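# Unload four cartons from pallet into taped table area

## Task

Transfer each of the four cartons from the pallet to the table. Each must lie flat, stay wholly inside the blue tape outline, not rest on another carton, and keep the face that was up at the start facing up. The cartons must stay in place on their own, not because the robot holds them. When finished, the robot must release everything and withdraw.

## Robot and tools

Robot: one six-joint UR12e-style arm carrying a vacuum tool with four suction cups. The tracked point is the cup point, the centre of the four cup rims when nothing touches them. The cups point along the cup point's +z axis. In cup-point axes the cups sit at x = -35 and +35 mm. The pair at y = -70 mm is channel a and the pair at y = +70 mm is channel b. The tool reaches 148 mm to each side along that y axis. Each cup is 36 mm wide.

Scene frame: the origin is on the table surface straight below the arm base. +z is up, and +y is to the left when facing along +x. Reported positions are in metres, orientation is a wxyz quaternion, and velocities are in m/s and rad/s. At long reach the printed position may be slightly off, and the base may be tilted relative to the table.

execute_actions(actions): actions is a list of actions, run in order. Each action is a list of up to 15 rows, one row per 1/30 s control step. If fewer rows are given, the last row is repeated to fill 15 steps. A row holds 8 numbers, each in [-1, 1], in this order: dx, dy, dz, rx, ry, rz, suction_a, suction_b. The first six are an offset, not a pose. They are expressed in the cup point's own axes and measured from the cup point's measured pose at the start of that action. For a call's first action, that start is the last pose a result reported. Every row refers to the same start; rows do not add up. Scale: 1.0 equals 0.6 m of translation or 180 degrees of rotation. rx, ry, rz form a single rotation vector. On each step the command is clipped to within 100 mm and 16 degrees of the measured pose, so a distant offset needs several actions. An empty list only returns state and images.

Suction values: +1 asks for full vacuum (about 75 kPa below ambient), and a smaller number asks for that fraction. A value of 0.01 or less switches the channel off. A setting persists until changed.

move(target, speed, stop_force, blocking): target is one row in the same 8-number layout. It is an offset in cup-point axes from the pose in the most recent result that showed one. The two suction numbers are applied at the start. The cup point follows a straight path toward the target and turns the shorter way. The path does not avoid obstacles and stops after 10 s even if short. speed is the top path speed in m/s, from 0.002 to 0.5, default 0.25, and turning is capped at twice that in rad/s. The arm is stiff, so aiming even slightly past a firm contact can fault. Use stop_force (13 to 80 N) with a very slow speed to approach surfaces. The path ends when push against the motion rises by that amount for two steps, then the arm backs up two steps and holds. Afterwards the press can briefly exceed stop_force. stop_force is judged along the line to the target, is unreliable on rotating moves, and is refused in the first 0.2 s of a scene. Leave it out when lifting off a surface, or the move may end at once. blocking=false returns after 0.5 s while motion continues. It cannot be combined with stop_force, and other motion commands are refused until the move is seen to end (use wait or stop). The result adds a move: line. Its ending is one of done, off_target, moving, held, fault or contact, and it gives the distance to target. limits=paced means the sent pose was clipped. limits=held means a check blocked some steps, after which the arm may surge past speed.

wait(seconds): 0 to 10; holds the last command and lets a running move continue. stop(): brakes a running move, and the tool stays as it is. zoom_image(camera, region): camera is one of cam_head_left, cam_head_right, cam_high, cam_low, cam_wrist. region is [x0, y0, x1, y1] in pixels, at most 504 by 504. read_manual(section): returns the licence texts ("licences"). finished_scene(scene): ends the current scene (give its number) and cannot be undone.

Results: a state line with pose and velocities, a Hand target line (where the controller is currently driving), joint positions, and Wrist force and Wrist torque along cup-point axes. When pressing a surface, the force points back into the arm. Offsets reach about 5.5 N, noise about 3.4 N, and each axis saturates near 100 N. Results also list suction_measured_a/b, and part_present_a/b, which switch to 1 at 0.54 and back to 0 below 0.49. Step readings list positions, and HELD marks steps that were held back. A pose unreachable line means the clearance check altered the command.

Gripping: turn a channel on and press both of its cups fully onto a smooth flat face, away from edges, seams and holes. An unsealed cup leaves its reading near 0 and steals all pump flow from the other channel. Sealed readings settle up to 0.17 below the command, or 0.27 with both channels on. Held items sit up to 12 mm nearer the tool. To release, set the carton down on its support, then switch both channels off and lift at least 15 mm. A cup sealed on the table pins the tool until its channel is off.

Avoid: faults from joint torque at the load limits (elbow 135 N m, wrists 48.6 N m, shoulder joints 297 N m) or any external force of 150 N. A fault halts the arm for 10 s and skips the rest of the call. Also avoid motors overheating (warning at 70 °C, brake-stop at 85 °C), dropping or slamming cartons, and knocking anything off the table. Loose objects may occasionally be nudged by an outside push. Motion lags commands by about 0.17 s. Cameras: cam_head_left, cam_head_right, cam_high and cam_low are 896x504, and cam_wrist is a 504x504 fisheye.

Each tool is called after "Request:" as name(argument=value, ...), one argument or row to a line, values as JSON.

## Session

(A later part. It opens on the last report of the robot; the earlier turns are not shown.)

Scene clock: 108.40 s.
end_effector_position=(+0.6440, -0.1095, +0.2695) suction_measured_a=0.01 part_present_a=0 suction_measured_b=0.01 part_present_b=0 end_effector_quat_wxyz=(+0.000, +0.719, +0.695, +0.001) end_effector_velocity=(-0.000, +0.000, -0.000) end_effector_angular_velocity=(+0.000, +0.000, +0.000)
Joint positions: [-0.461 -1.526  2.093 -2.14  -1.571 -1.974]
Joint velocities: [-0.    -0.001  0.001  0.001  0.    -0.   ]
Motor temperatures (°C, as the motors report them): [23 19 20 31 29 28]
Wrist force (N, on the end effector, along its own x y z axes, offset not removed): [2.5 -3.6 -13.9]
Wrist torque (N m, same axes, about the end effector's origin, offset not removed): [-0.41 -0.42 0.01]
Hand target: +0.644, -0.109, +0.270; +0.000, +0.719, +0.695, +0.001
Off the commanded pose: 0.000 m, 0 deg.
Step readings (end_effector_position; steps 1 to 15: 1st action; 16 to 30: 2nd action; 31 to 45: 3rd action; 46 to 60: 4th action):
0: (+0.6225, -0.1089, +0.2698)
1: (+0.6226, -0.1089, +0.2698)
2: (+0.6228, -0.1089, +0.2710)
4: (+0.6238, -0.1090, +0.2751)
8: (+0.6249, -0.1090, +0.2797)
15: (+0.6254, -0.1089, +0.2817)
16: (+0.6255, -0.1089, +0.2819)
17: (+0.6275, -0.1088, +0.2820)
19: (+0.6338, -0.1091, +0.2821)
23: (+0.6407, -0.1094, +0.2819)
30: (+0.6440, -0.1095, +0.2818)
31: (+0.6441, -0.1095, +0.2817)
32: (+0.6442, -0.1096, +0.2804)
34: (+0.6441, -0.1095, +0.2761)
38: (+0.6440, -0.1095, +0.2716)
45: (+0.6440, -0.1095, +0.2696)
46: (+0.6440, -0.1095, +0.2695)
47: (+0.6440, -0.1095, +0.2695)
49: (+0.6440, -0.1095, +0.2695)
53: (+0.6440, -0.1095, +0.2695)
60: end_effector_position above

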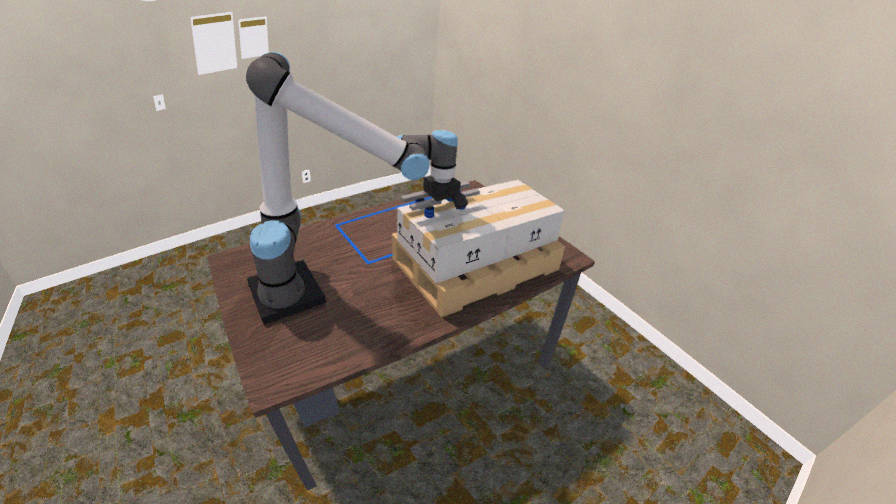

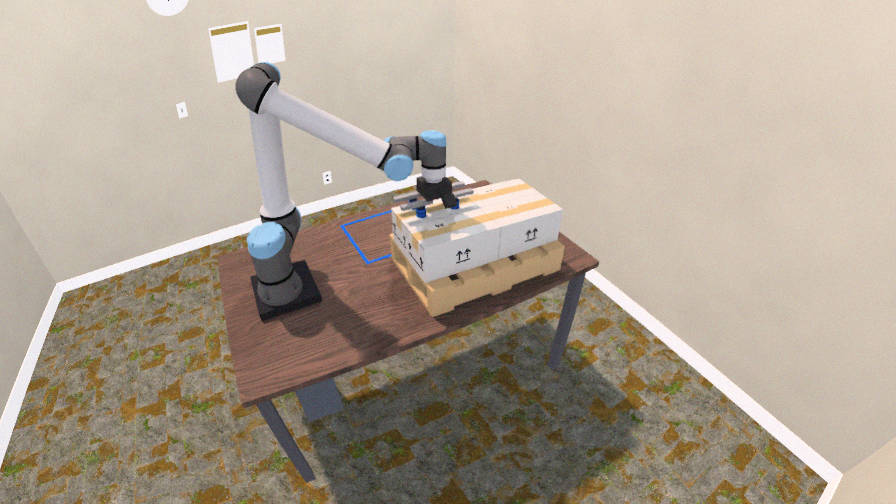

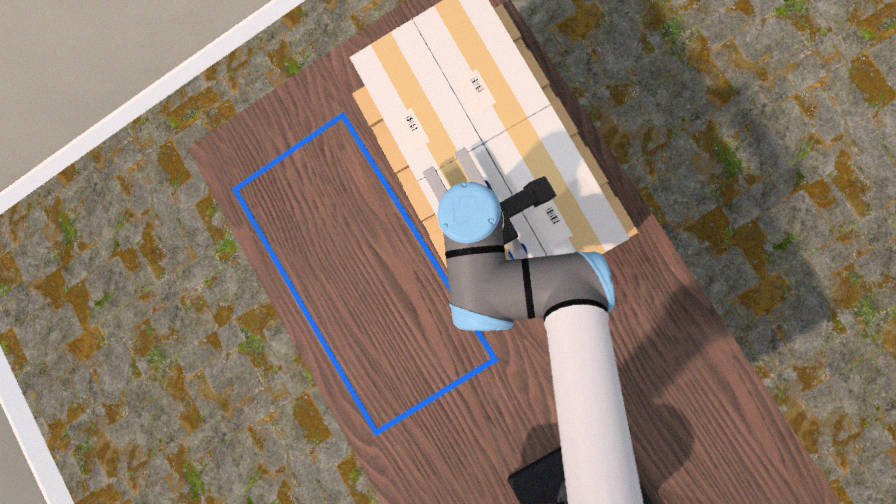

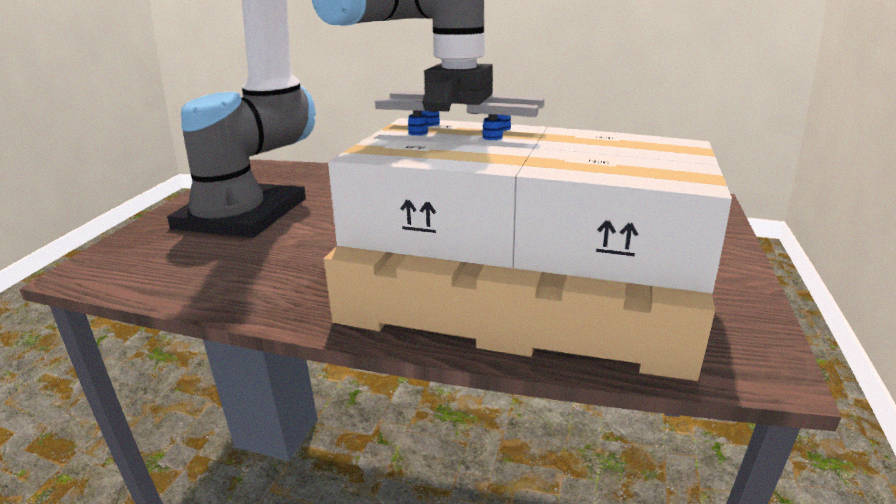

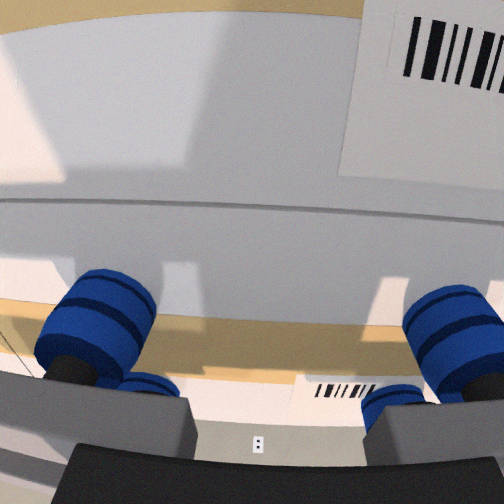

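Request:
execute_actions(
  actions=[
    [[0,0,0.003,0,0,0,1,1]],
    [[0,0,0,0,0,0,1,1]],
  ],
)

Request:
move(
  target=[0.005,-0.005,-0.07,0,0,0,1,1],
  speed=0.08,
)

Scene clock: 121.10 s.
end_effector_position=(+0.6440, -0.1095, +0.2677) suction_measured_a=0.62 part_present_a=1 suction_measured_b=0.62 part_present_b=1 end_effector_quat_wxyz=(+0.000, +0.719, +0.695, +0.001) end_effector_velocity=(-0.000, -0.001, +0.000) end_effector_angular_velocity=(-0.000, -0.000, -0.001)
Joint positions: [-0.461 -1.524  2.095 -2.143 -1.571 -1.974]
Joint velocities: [-0.001 -0.    -0.     0.    -0.     0.   ]
Motor temperatures (°C, as the motors report them): [23 19 20 31 29 28]
Wrist force (N, on the end effector, along its own x y z axes, offset not removed): [-1.6 0.5 19.2]
Wrist torque (N m, same axes, about the end effector's origin, offset not removed): [0.42 0.19 0.13]
Hand target: +0.644, -0.109, +0.268; +0.000, +0.719, +0.695, +0.001
Off the commanded pose: 0.000 m, 0 deg.
Step readings (end_effector_position; steps 1 to 15: 1st action; 16 to 30: 2nd action):
0: (+0.6440, -0.1095, +0.2696)
1: (+0.6440, -0.1095, +0.2696)
2: (+0.6440, -0.1095, +0.2695)
4: (+0.6439, -0.1094, +0.2688)
8: (+0.6439, -0.1094, +0.2680)
15: (+0.6440, -0.1095, +0.2677)
16: (+0.6440, -0.1095, +0.2677)
17: (+0.6440, -0.1095, +0.2677)
19: (+0.6440, -0.1095, +0.2677)
23: (+0.6440, -0.1095, +0.2677)
30: end_effector_position above

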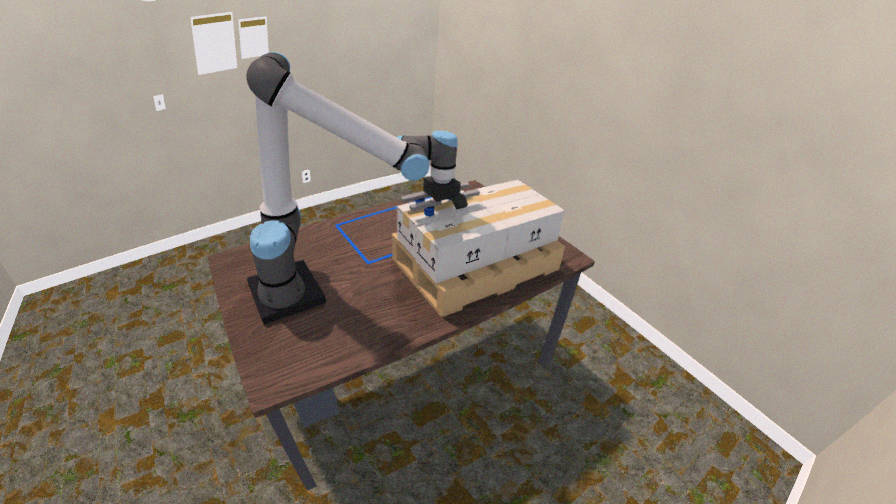

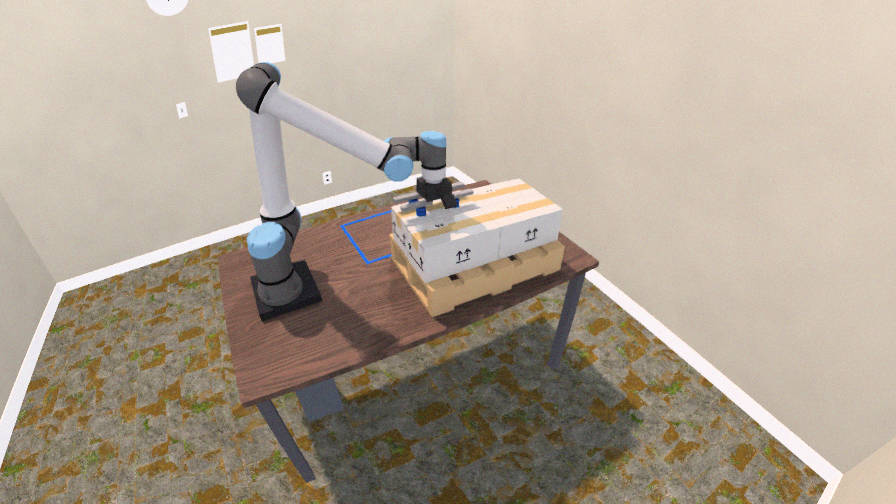

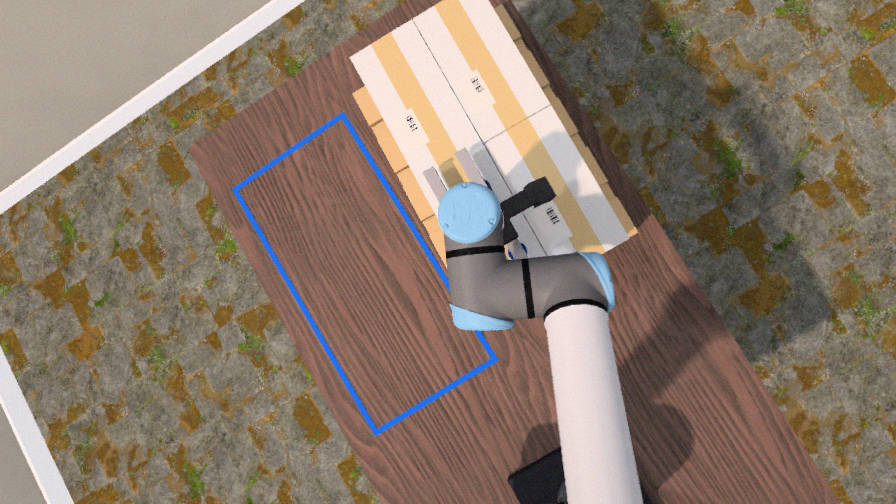

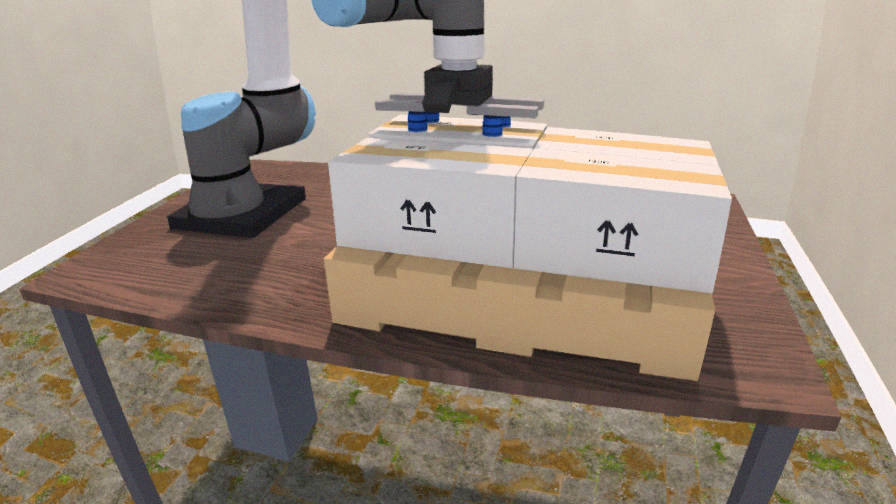

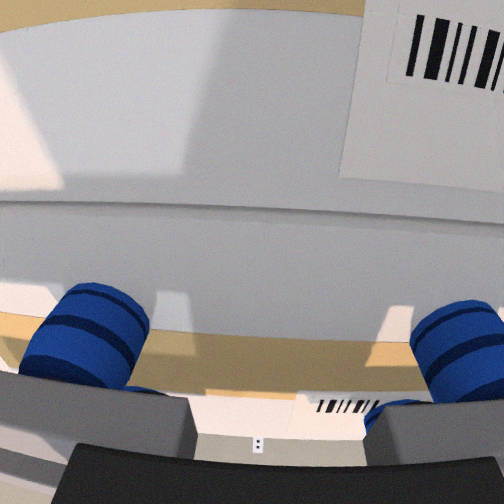

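Scene clock: 122.10 s.
end_effector_position=(+0.6411, -0.1064, +0.3093) suction_measured_a=0.64 part_present_a=1 suction_measured_b=0.64 part_present_b=1 end_effector_quat_wxyz=(+0.000, +0.719, +0.695, +0.001) end_effector_velocity=(-0.000, +0.000, +0.003) end_effector_angular_velocity=(-0.000, +0.000, -0.000)
Joint positions: [-0.459 -1.569  2.057 -2.06  -1.571 -1.971]
Joint velocities: [-0.    -0.003 -0.003  0.006 -0.     0.   ]
Motor temperatures (°C, as the motors report them): [23 19 20 31 29 28]
Wrist force (N, on the end effector, along its own x y z axes, offset not removed): [1.5 -0.5 20.3]
Wrist torque (N m, same axes, about the end effector's origin, offset not removed): [0.37 -0.17 0.09]
Hand target: +0.641, -0.106, +0.310; +0.000, +0.719, +0.695, +0.001
Off the commanded pose: 0.000 m, 0 deg.
move: done

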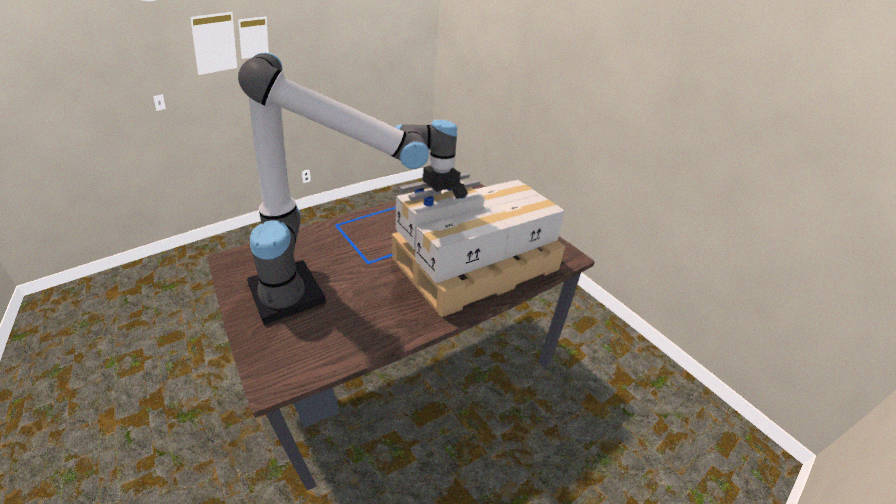

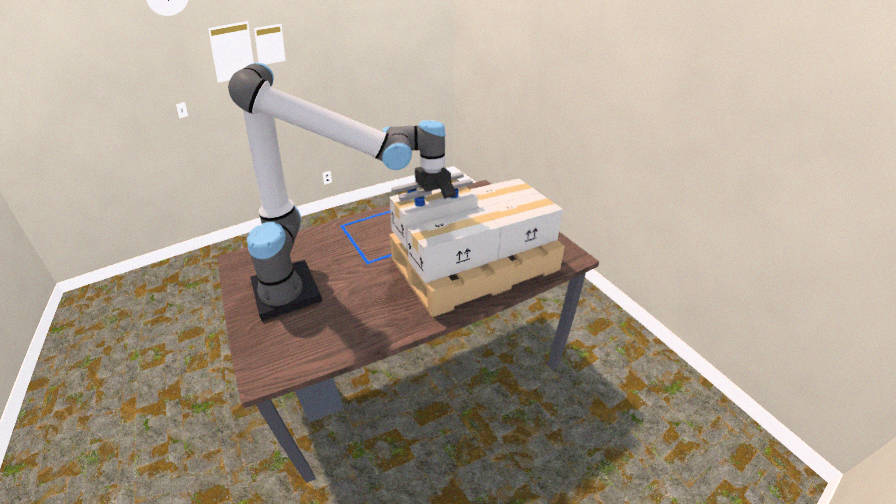

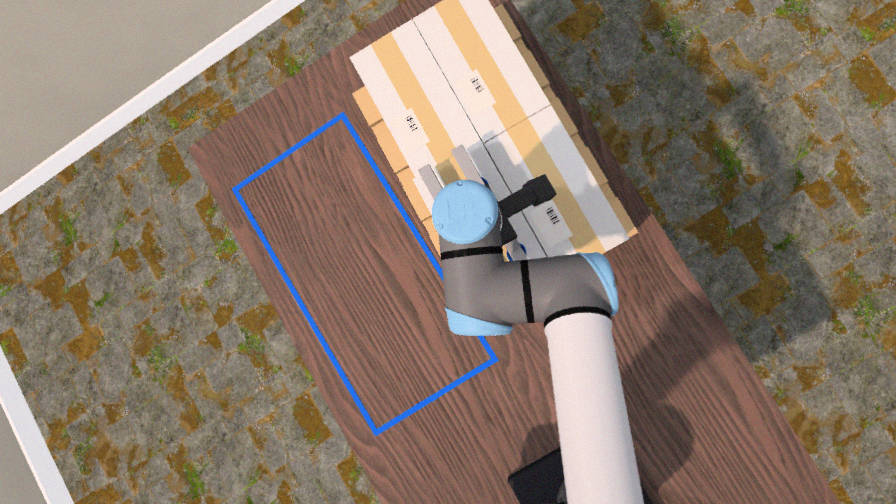

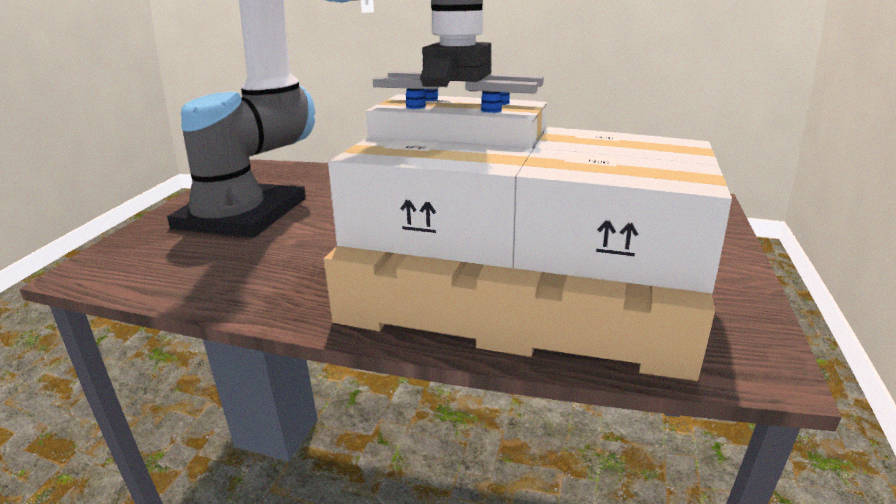

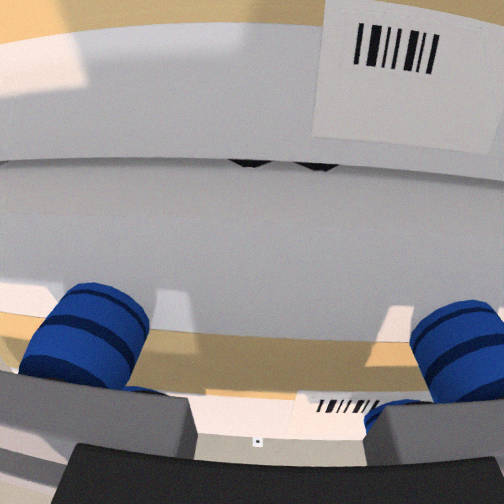

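Request:
move(
  target=[0.372,-0.148,0,0,0,0,1,1],
)

Request:
move(
  target=[0.172,-0.107,0.1,0,0,-0.511,1,1],
  speed=0.4,
)

Request:
move(
  target=[0,0,0.13,0,0,0,1,1],
  speed=0.15,
)

Request:
zoom_image(
  camera="cam_high",
  region=[280,220,560,500],
)

Request:
zoom_image(
  camera="cam_head_left",
  region=[300,150,460,290],
)

Scene clock: 140.50 s.
end_effector_position=(+0.5602, +0.1192, +0.3094) suction_measured_a=0.64 part_present_a=1 suction_measured_b=0.64 part_present_b=1 end_effector_quat_wxyz=(+0.000, +0.719, +0.695, +0.001) end_effector_velocity=(-0.001, +0.003, -0.001) end_effector_angular_velocity=(+0.001, +0.001, -0.001)
Joint positions: [-0.122 -1.705  2.183 -2.049 -1.571 -1.635]
Joint velocities: [ 0.005 -0.001  0.001  0.     0.001  0.006]
Motor temperatures (°C, as the motors report them): [23 19 20 31 29 28]
Wrist force (N, on the end effector, along its own x y z axes, offset not removed): [1.1 -0.7 19.4]
Wrist torque (N m, same axes, about the end effector's origin, offset not removed): [0.39 -0.19 0.15]
Hand target: +0.560, +0.120, +0.309; +0.000, +0.719, +0.695, +0.001
Off the commanded pose: 0.001 m, 0 deg.
move: done

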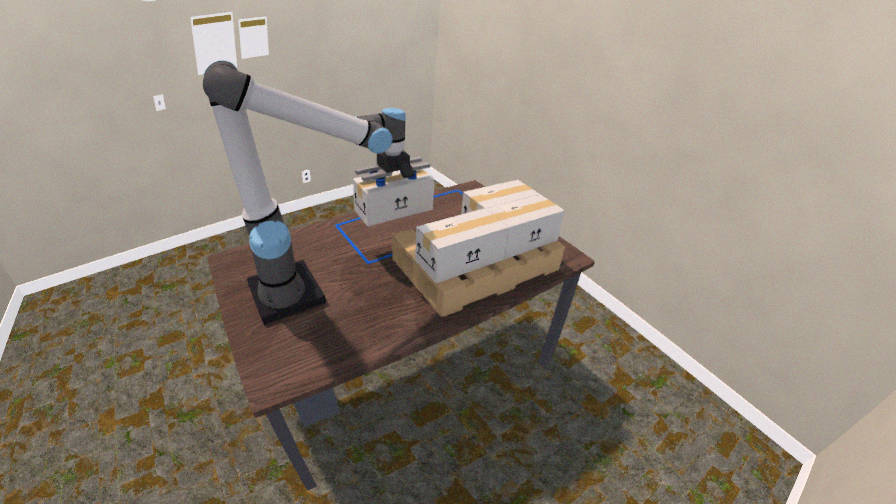

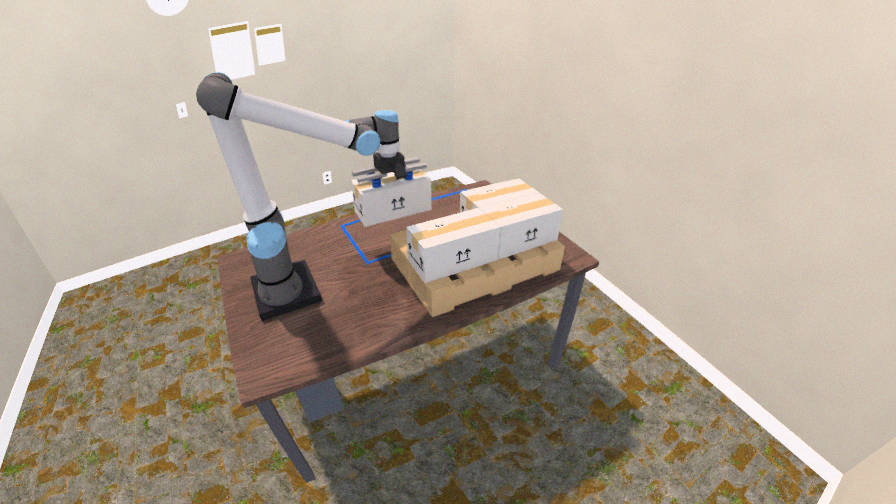

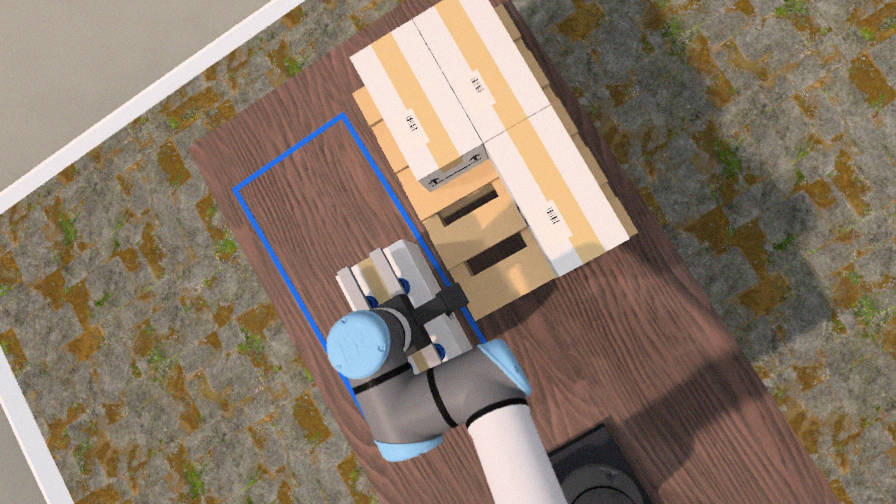

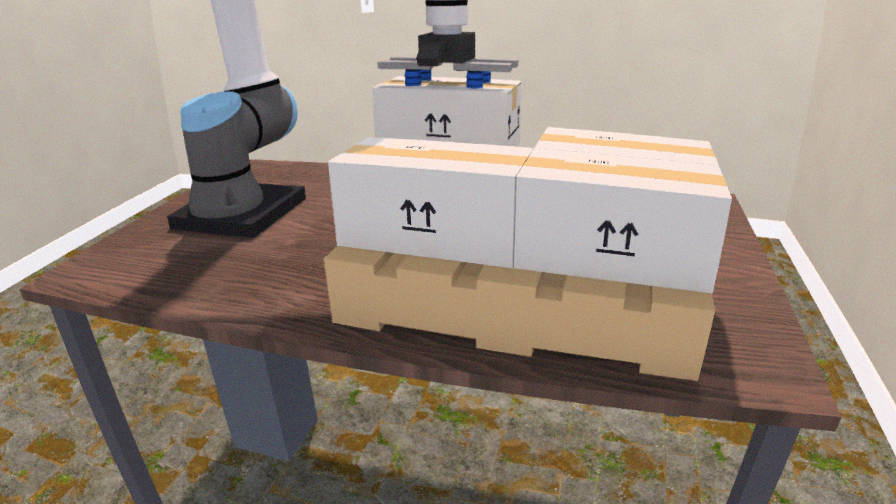

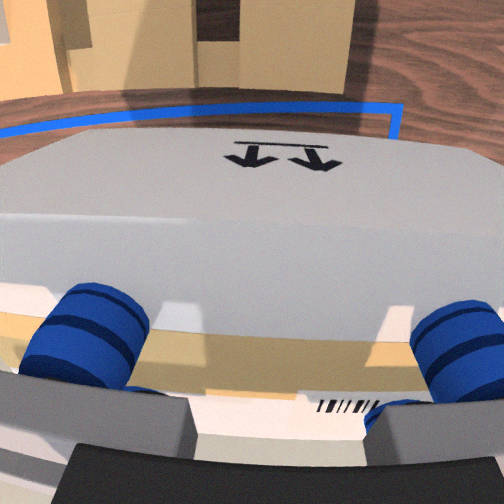

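Scene clock: 143.17 s.
end_effector_position=(+0.4997, +0.2245, +0.2495) suction_measured_a=0.64 part_present_a=1 suction_measured_b=0.64 part_present_b=1 end_effector_quat_wxyz=(+0.001, +0.001, +1.000, +0.000) end_effector_velocity=(-0.000, +0.001, -0.001) end_effector_angular_velocity=(+0.001, +0.000, +0.016)
Joint positions: [ 0.076 -1.687  2.29  -2.174 -1.571 -3.04 ]
Joint velocities: [ 0.001  0.001  0.001 -0.002  0.001 -0.015]
Motor temperatures (°C, as the motors report them): [23 19 20 31 29 28]
Wrist force (N, on the end effector, along its own x y z axes, offset not removed): [0.2 -1.3 20.8]
Wrist torque (N m, same axes, about the end effector's origin, offset not removed): [0.21 -0.04 0.05]
Hand target: +0.500, +0.225, +0.249; +0.001, +0.000, +1.000, +0.000
Off the commanded pose: 0.000 m, 0 deg.
move: done

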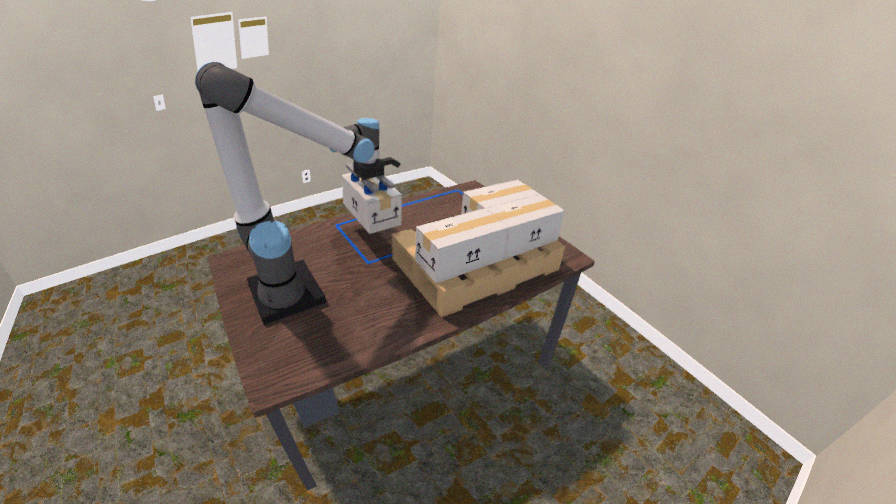

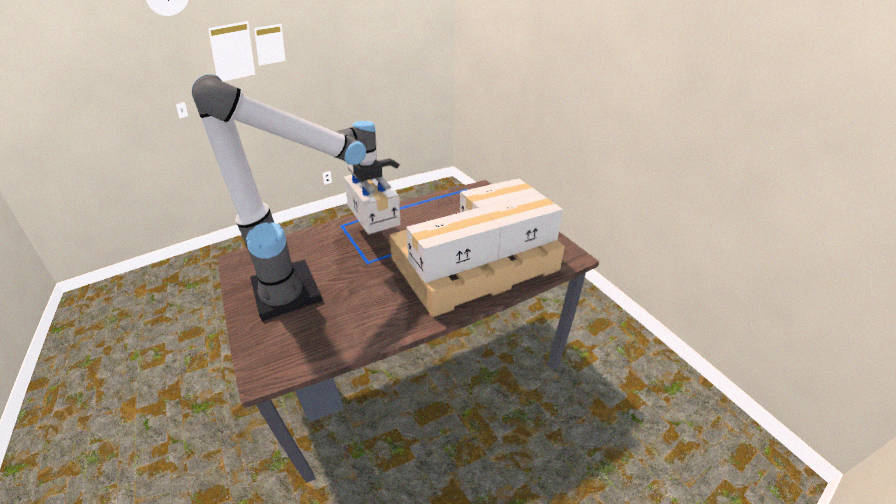

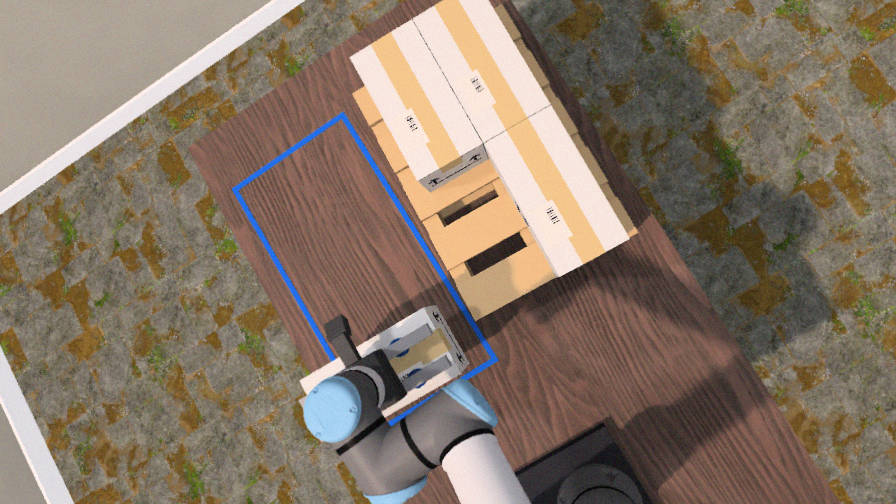

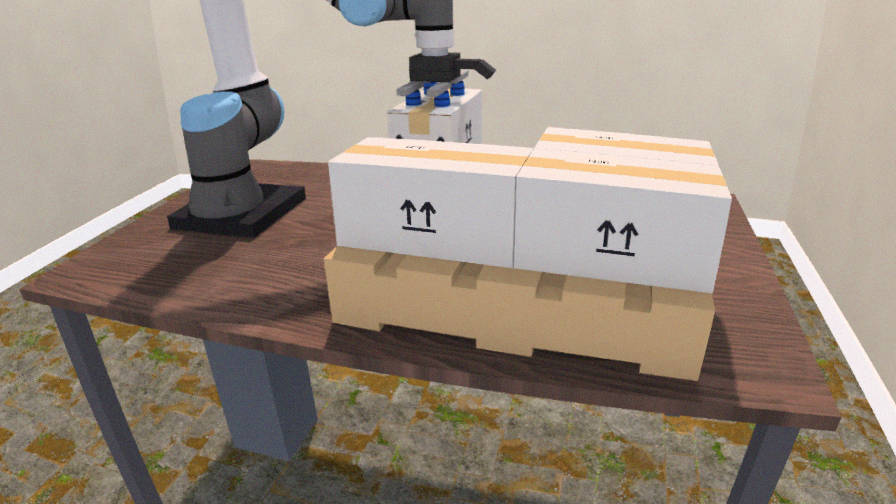

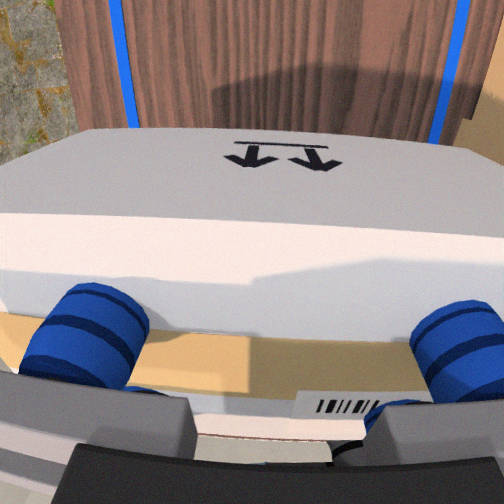

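Scene clock: 144.30 s.
end_effector_position=(+0.4997, +0.2245, +0.1719) suction_measured_a=0.64 part_present_a=1 suction_measured_b=0.64 part_present_b=1 end_effector_quat_wxyz=(+0.000, +0.001, +1.000, +0.000) end_effector_velocity=(+0.001, -0.000, -0.002) end_effector_angular_velocity=(+0.000, -0.001, -0.001)
Joint positions: [ 0.075 -1.576  2.365 -2.361 -1.571 -3.04 ]
Joint velocities: [-0.001  0.004  0.002 -0.007  0.     0.   ]
Motor temperatures (°C, as the motors report them): [23 19 20 31 29 28]
Wrist force (N, on the end effector, along its own x y z axes, offset not removed): [0.2 -1.6 18.7]
Wrist torque (N m, same axes, about the end effector's origin, offset not removed): [0.30 -0.08 0.17]
Hand target: +0.500, +0.225, +0.172; +0.001, +0.001, +1.000, +0.000
Off the commanded pose: 0.000 m, 0 deg.
move: done

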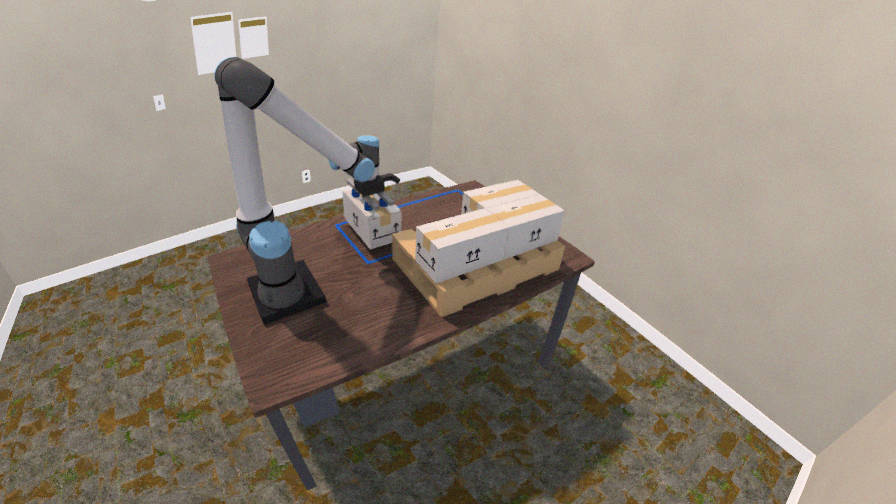

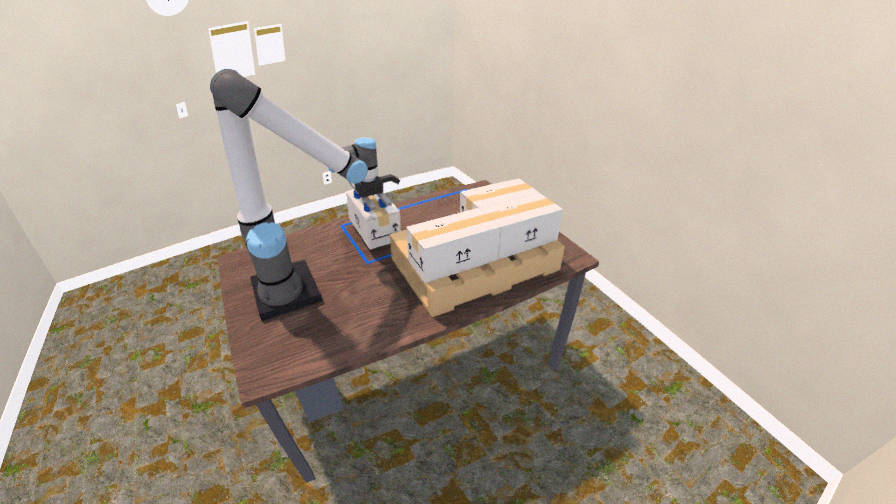

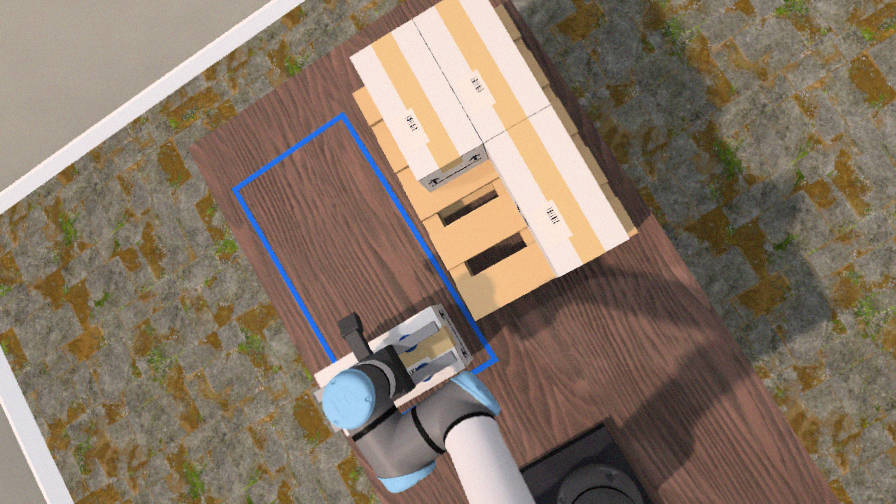

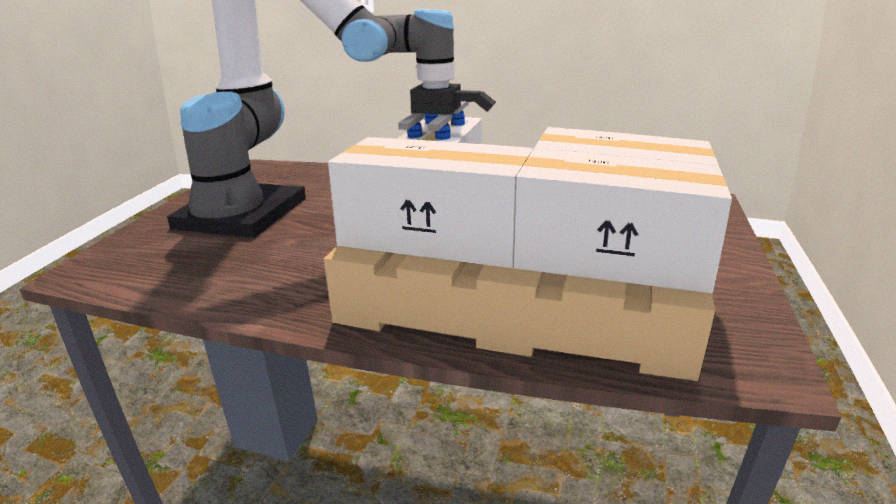

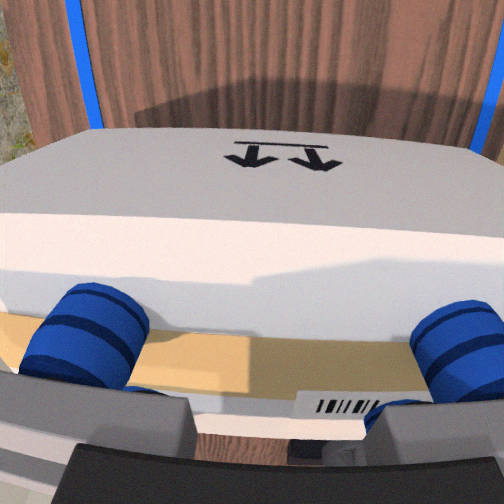

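Region (280, 220, 560, 500) of cam_high's 896x504 image, scaled by 1.800, with more detail than that image has.

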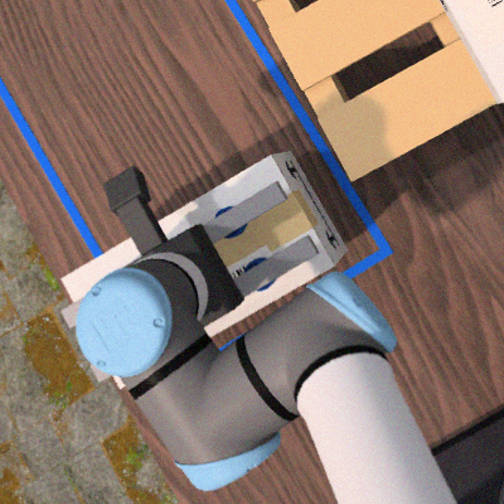

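Region (300, 150, 460, 290) of cam_head_left's 896x504 image, scaled by 3.150, with more detail than that image has; it fills the top 441 rows of this view, and the rest is white.

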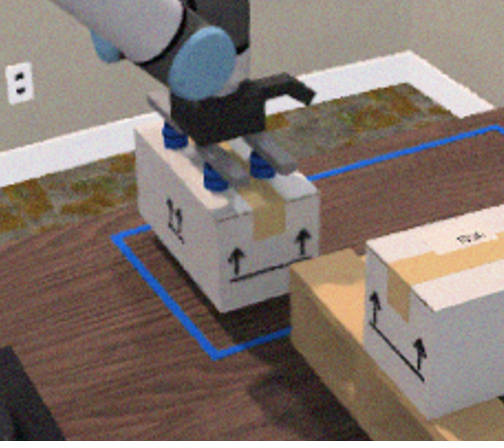

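Request:
move(
  target=[0.01,-0.012,0.035,0,0,0,1,1],
  speed=0.05,
)

Request:
zoom_image(
  camera="cam_head_left",
  region=[300,150,460,290],
)

Scene clock: 152.23 s.
end_effector_position=(+0.4937, +0.2174, +0.1512) suction_measured_a=0.64 part_present_a=1 suction_measured_b=0.64 part_present_b=1 end_effector_quat_wxyz=(+0.000, +0.001, +1.000, +0.000) end_effector_velocity=(-0.000, -0.001, -0.002) end_effector_angular_velocity=(-0.001, -0.001, +0.000)
Joint positions: [ 0.063 -1.554  2.397 -2.414 -1.571 -3.053]
Joint velocities: [-0.001  0.002  0.002 -0.006 -0.001 -0.001]
Motor temperatures (°C, as the motors report them): [23 19 20 31 29 28]
Wrist force (N, on the end effector, along its own x y z axes, offset not removed): [1.0 -3.3 20.5]
Wrist torque (N m, same axes, about the end effector's origin, offset not removed): [0.01 -0.20 -0.04]
Hand target: +0.494, +0.217, +0.151; +0.000, +0.001, +1.000, +0.000
Off the commanded pose: 0.000 m, 0 deg.
move: done

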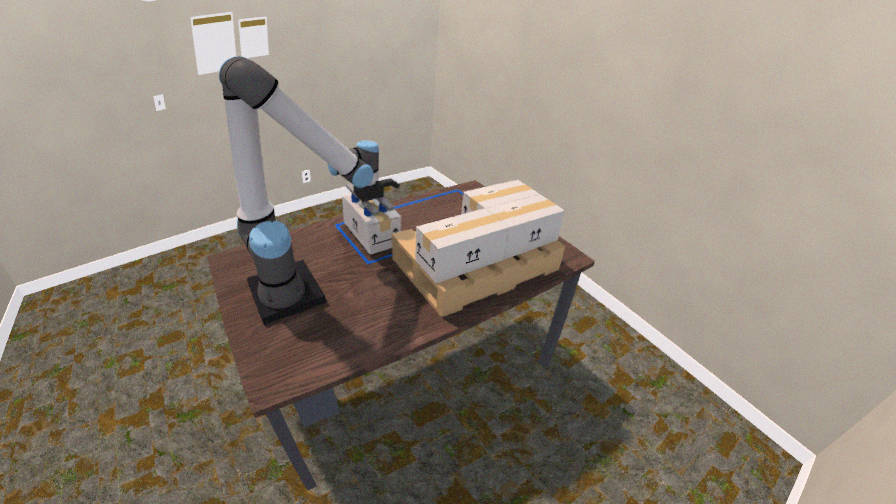

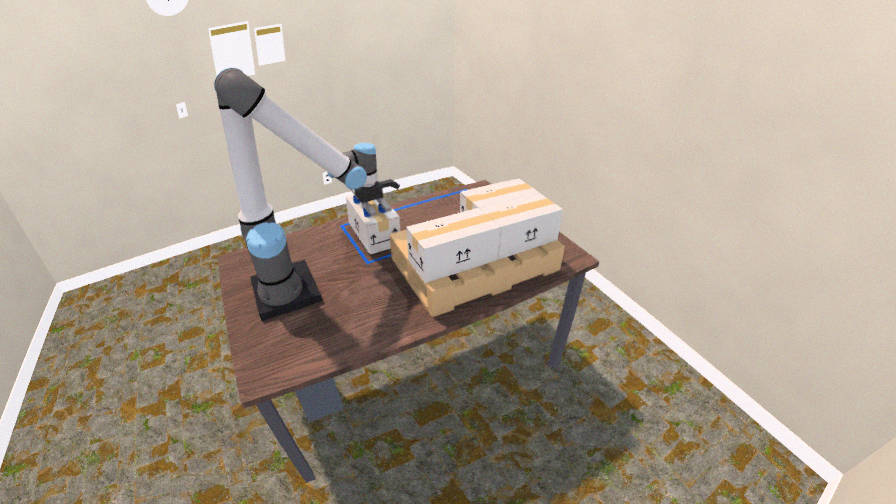

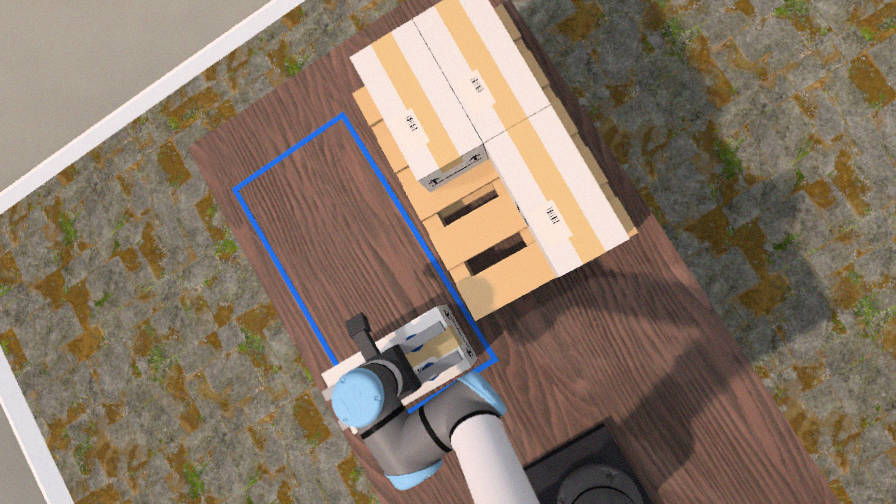

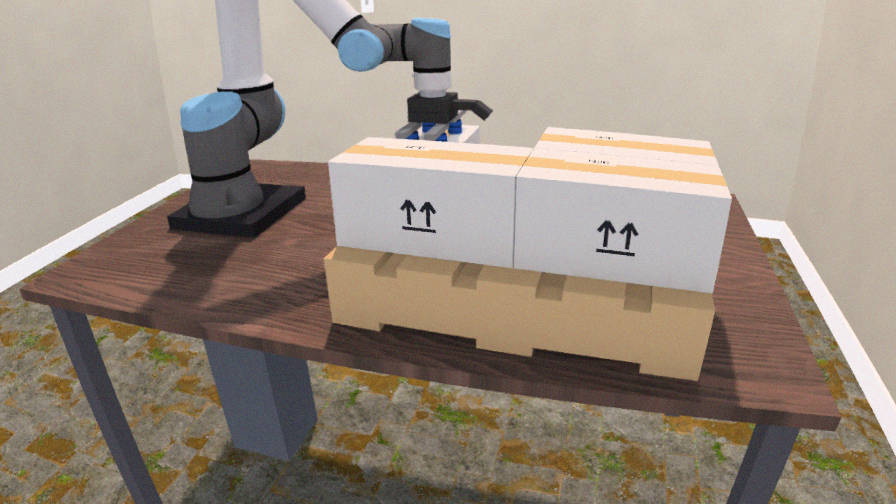

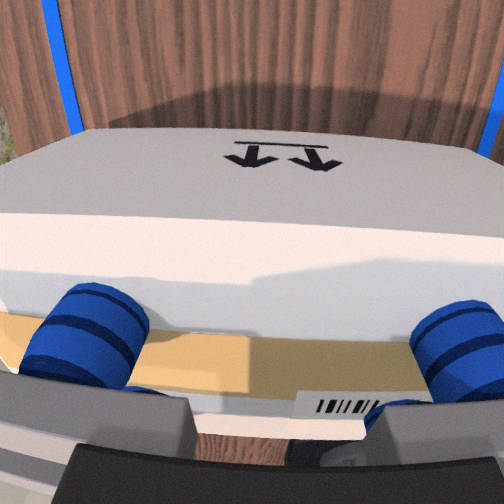

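Region (300, 150, 460, 290) of cam_head_left's 896x504 image, scaled by 3.150, with more detail than that image has; it fills the top 441 rows of this view, and the rest is white.

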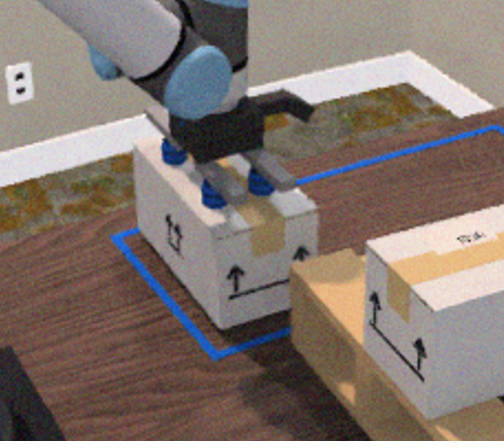

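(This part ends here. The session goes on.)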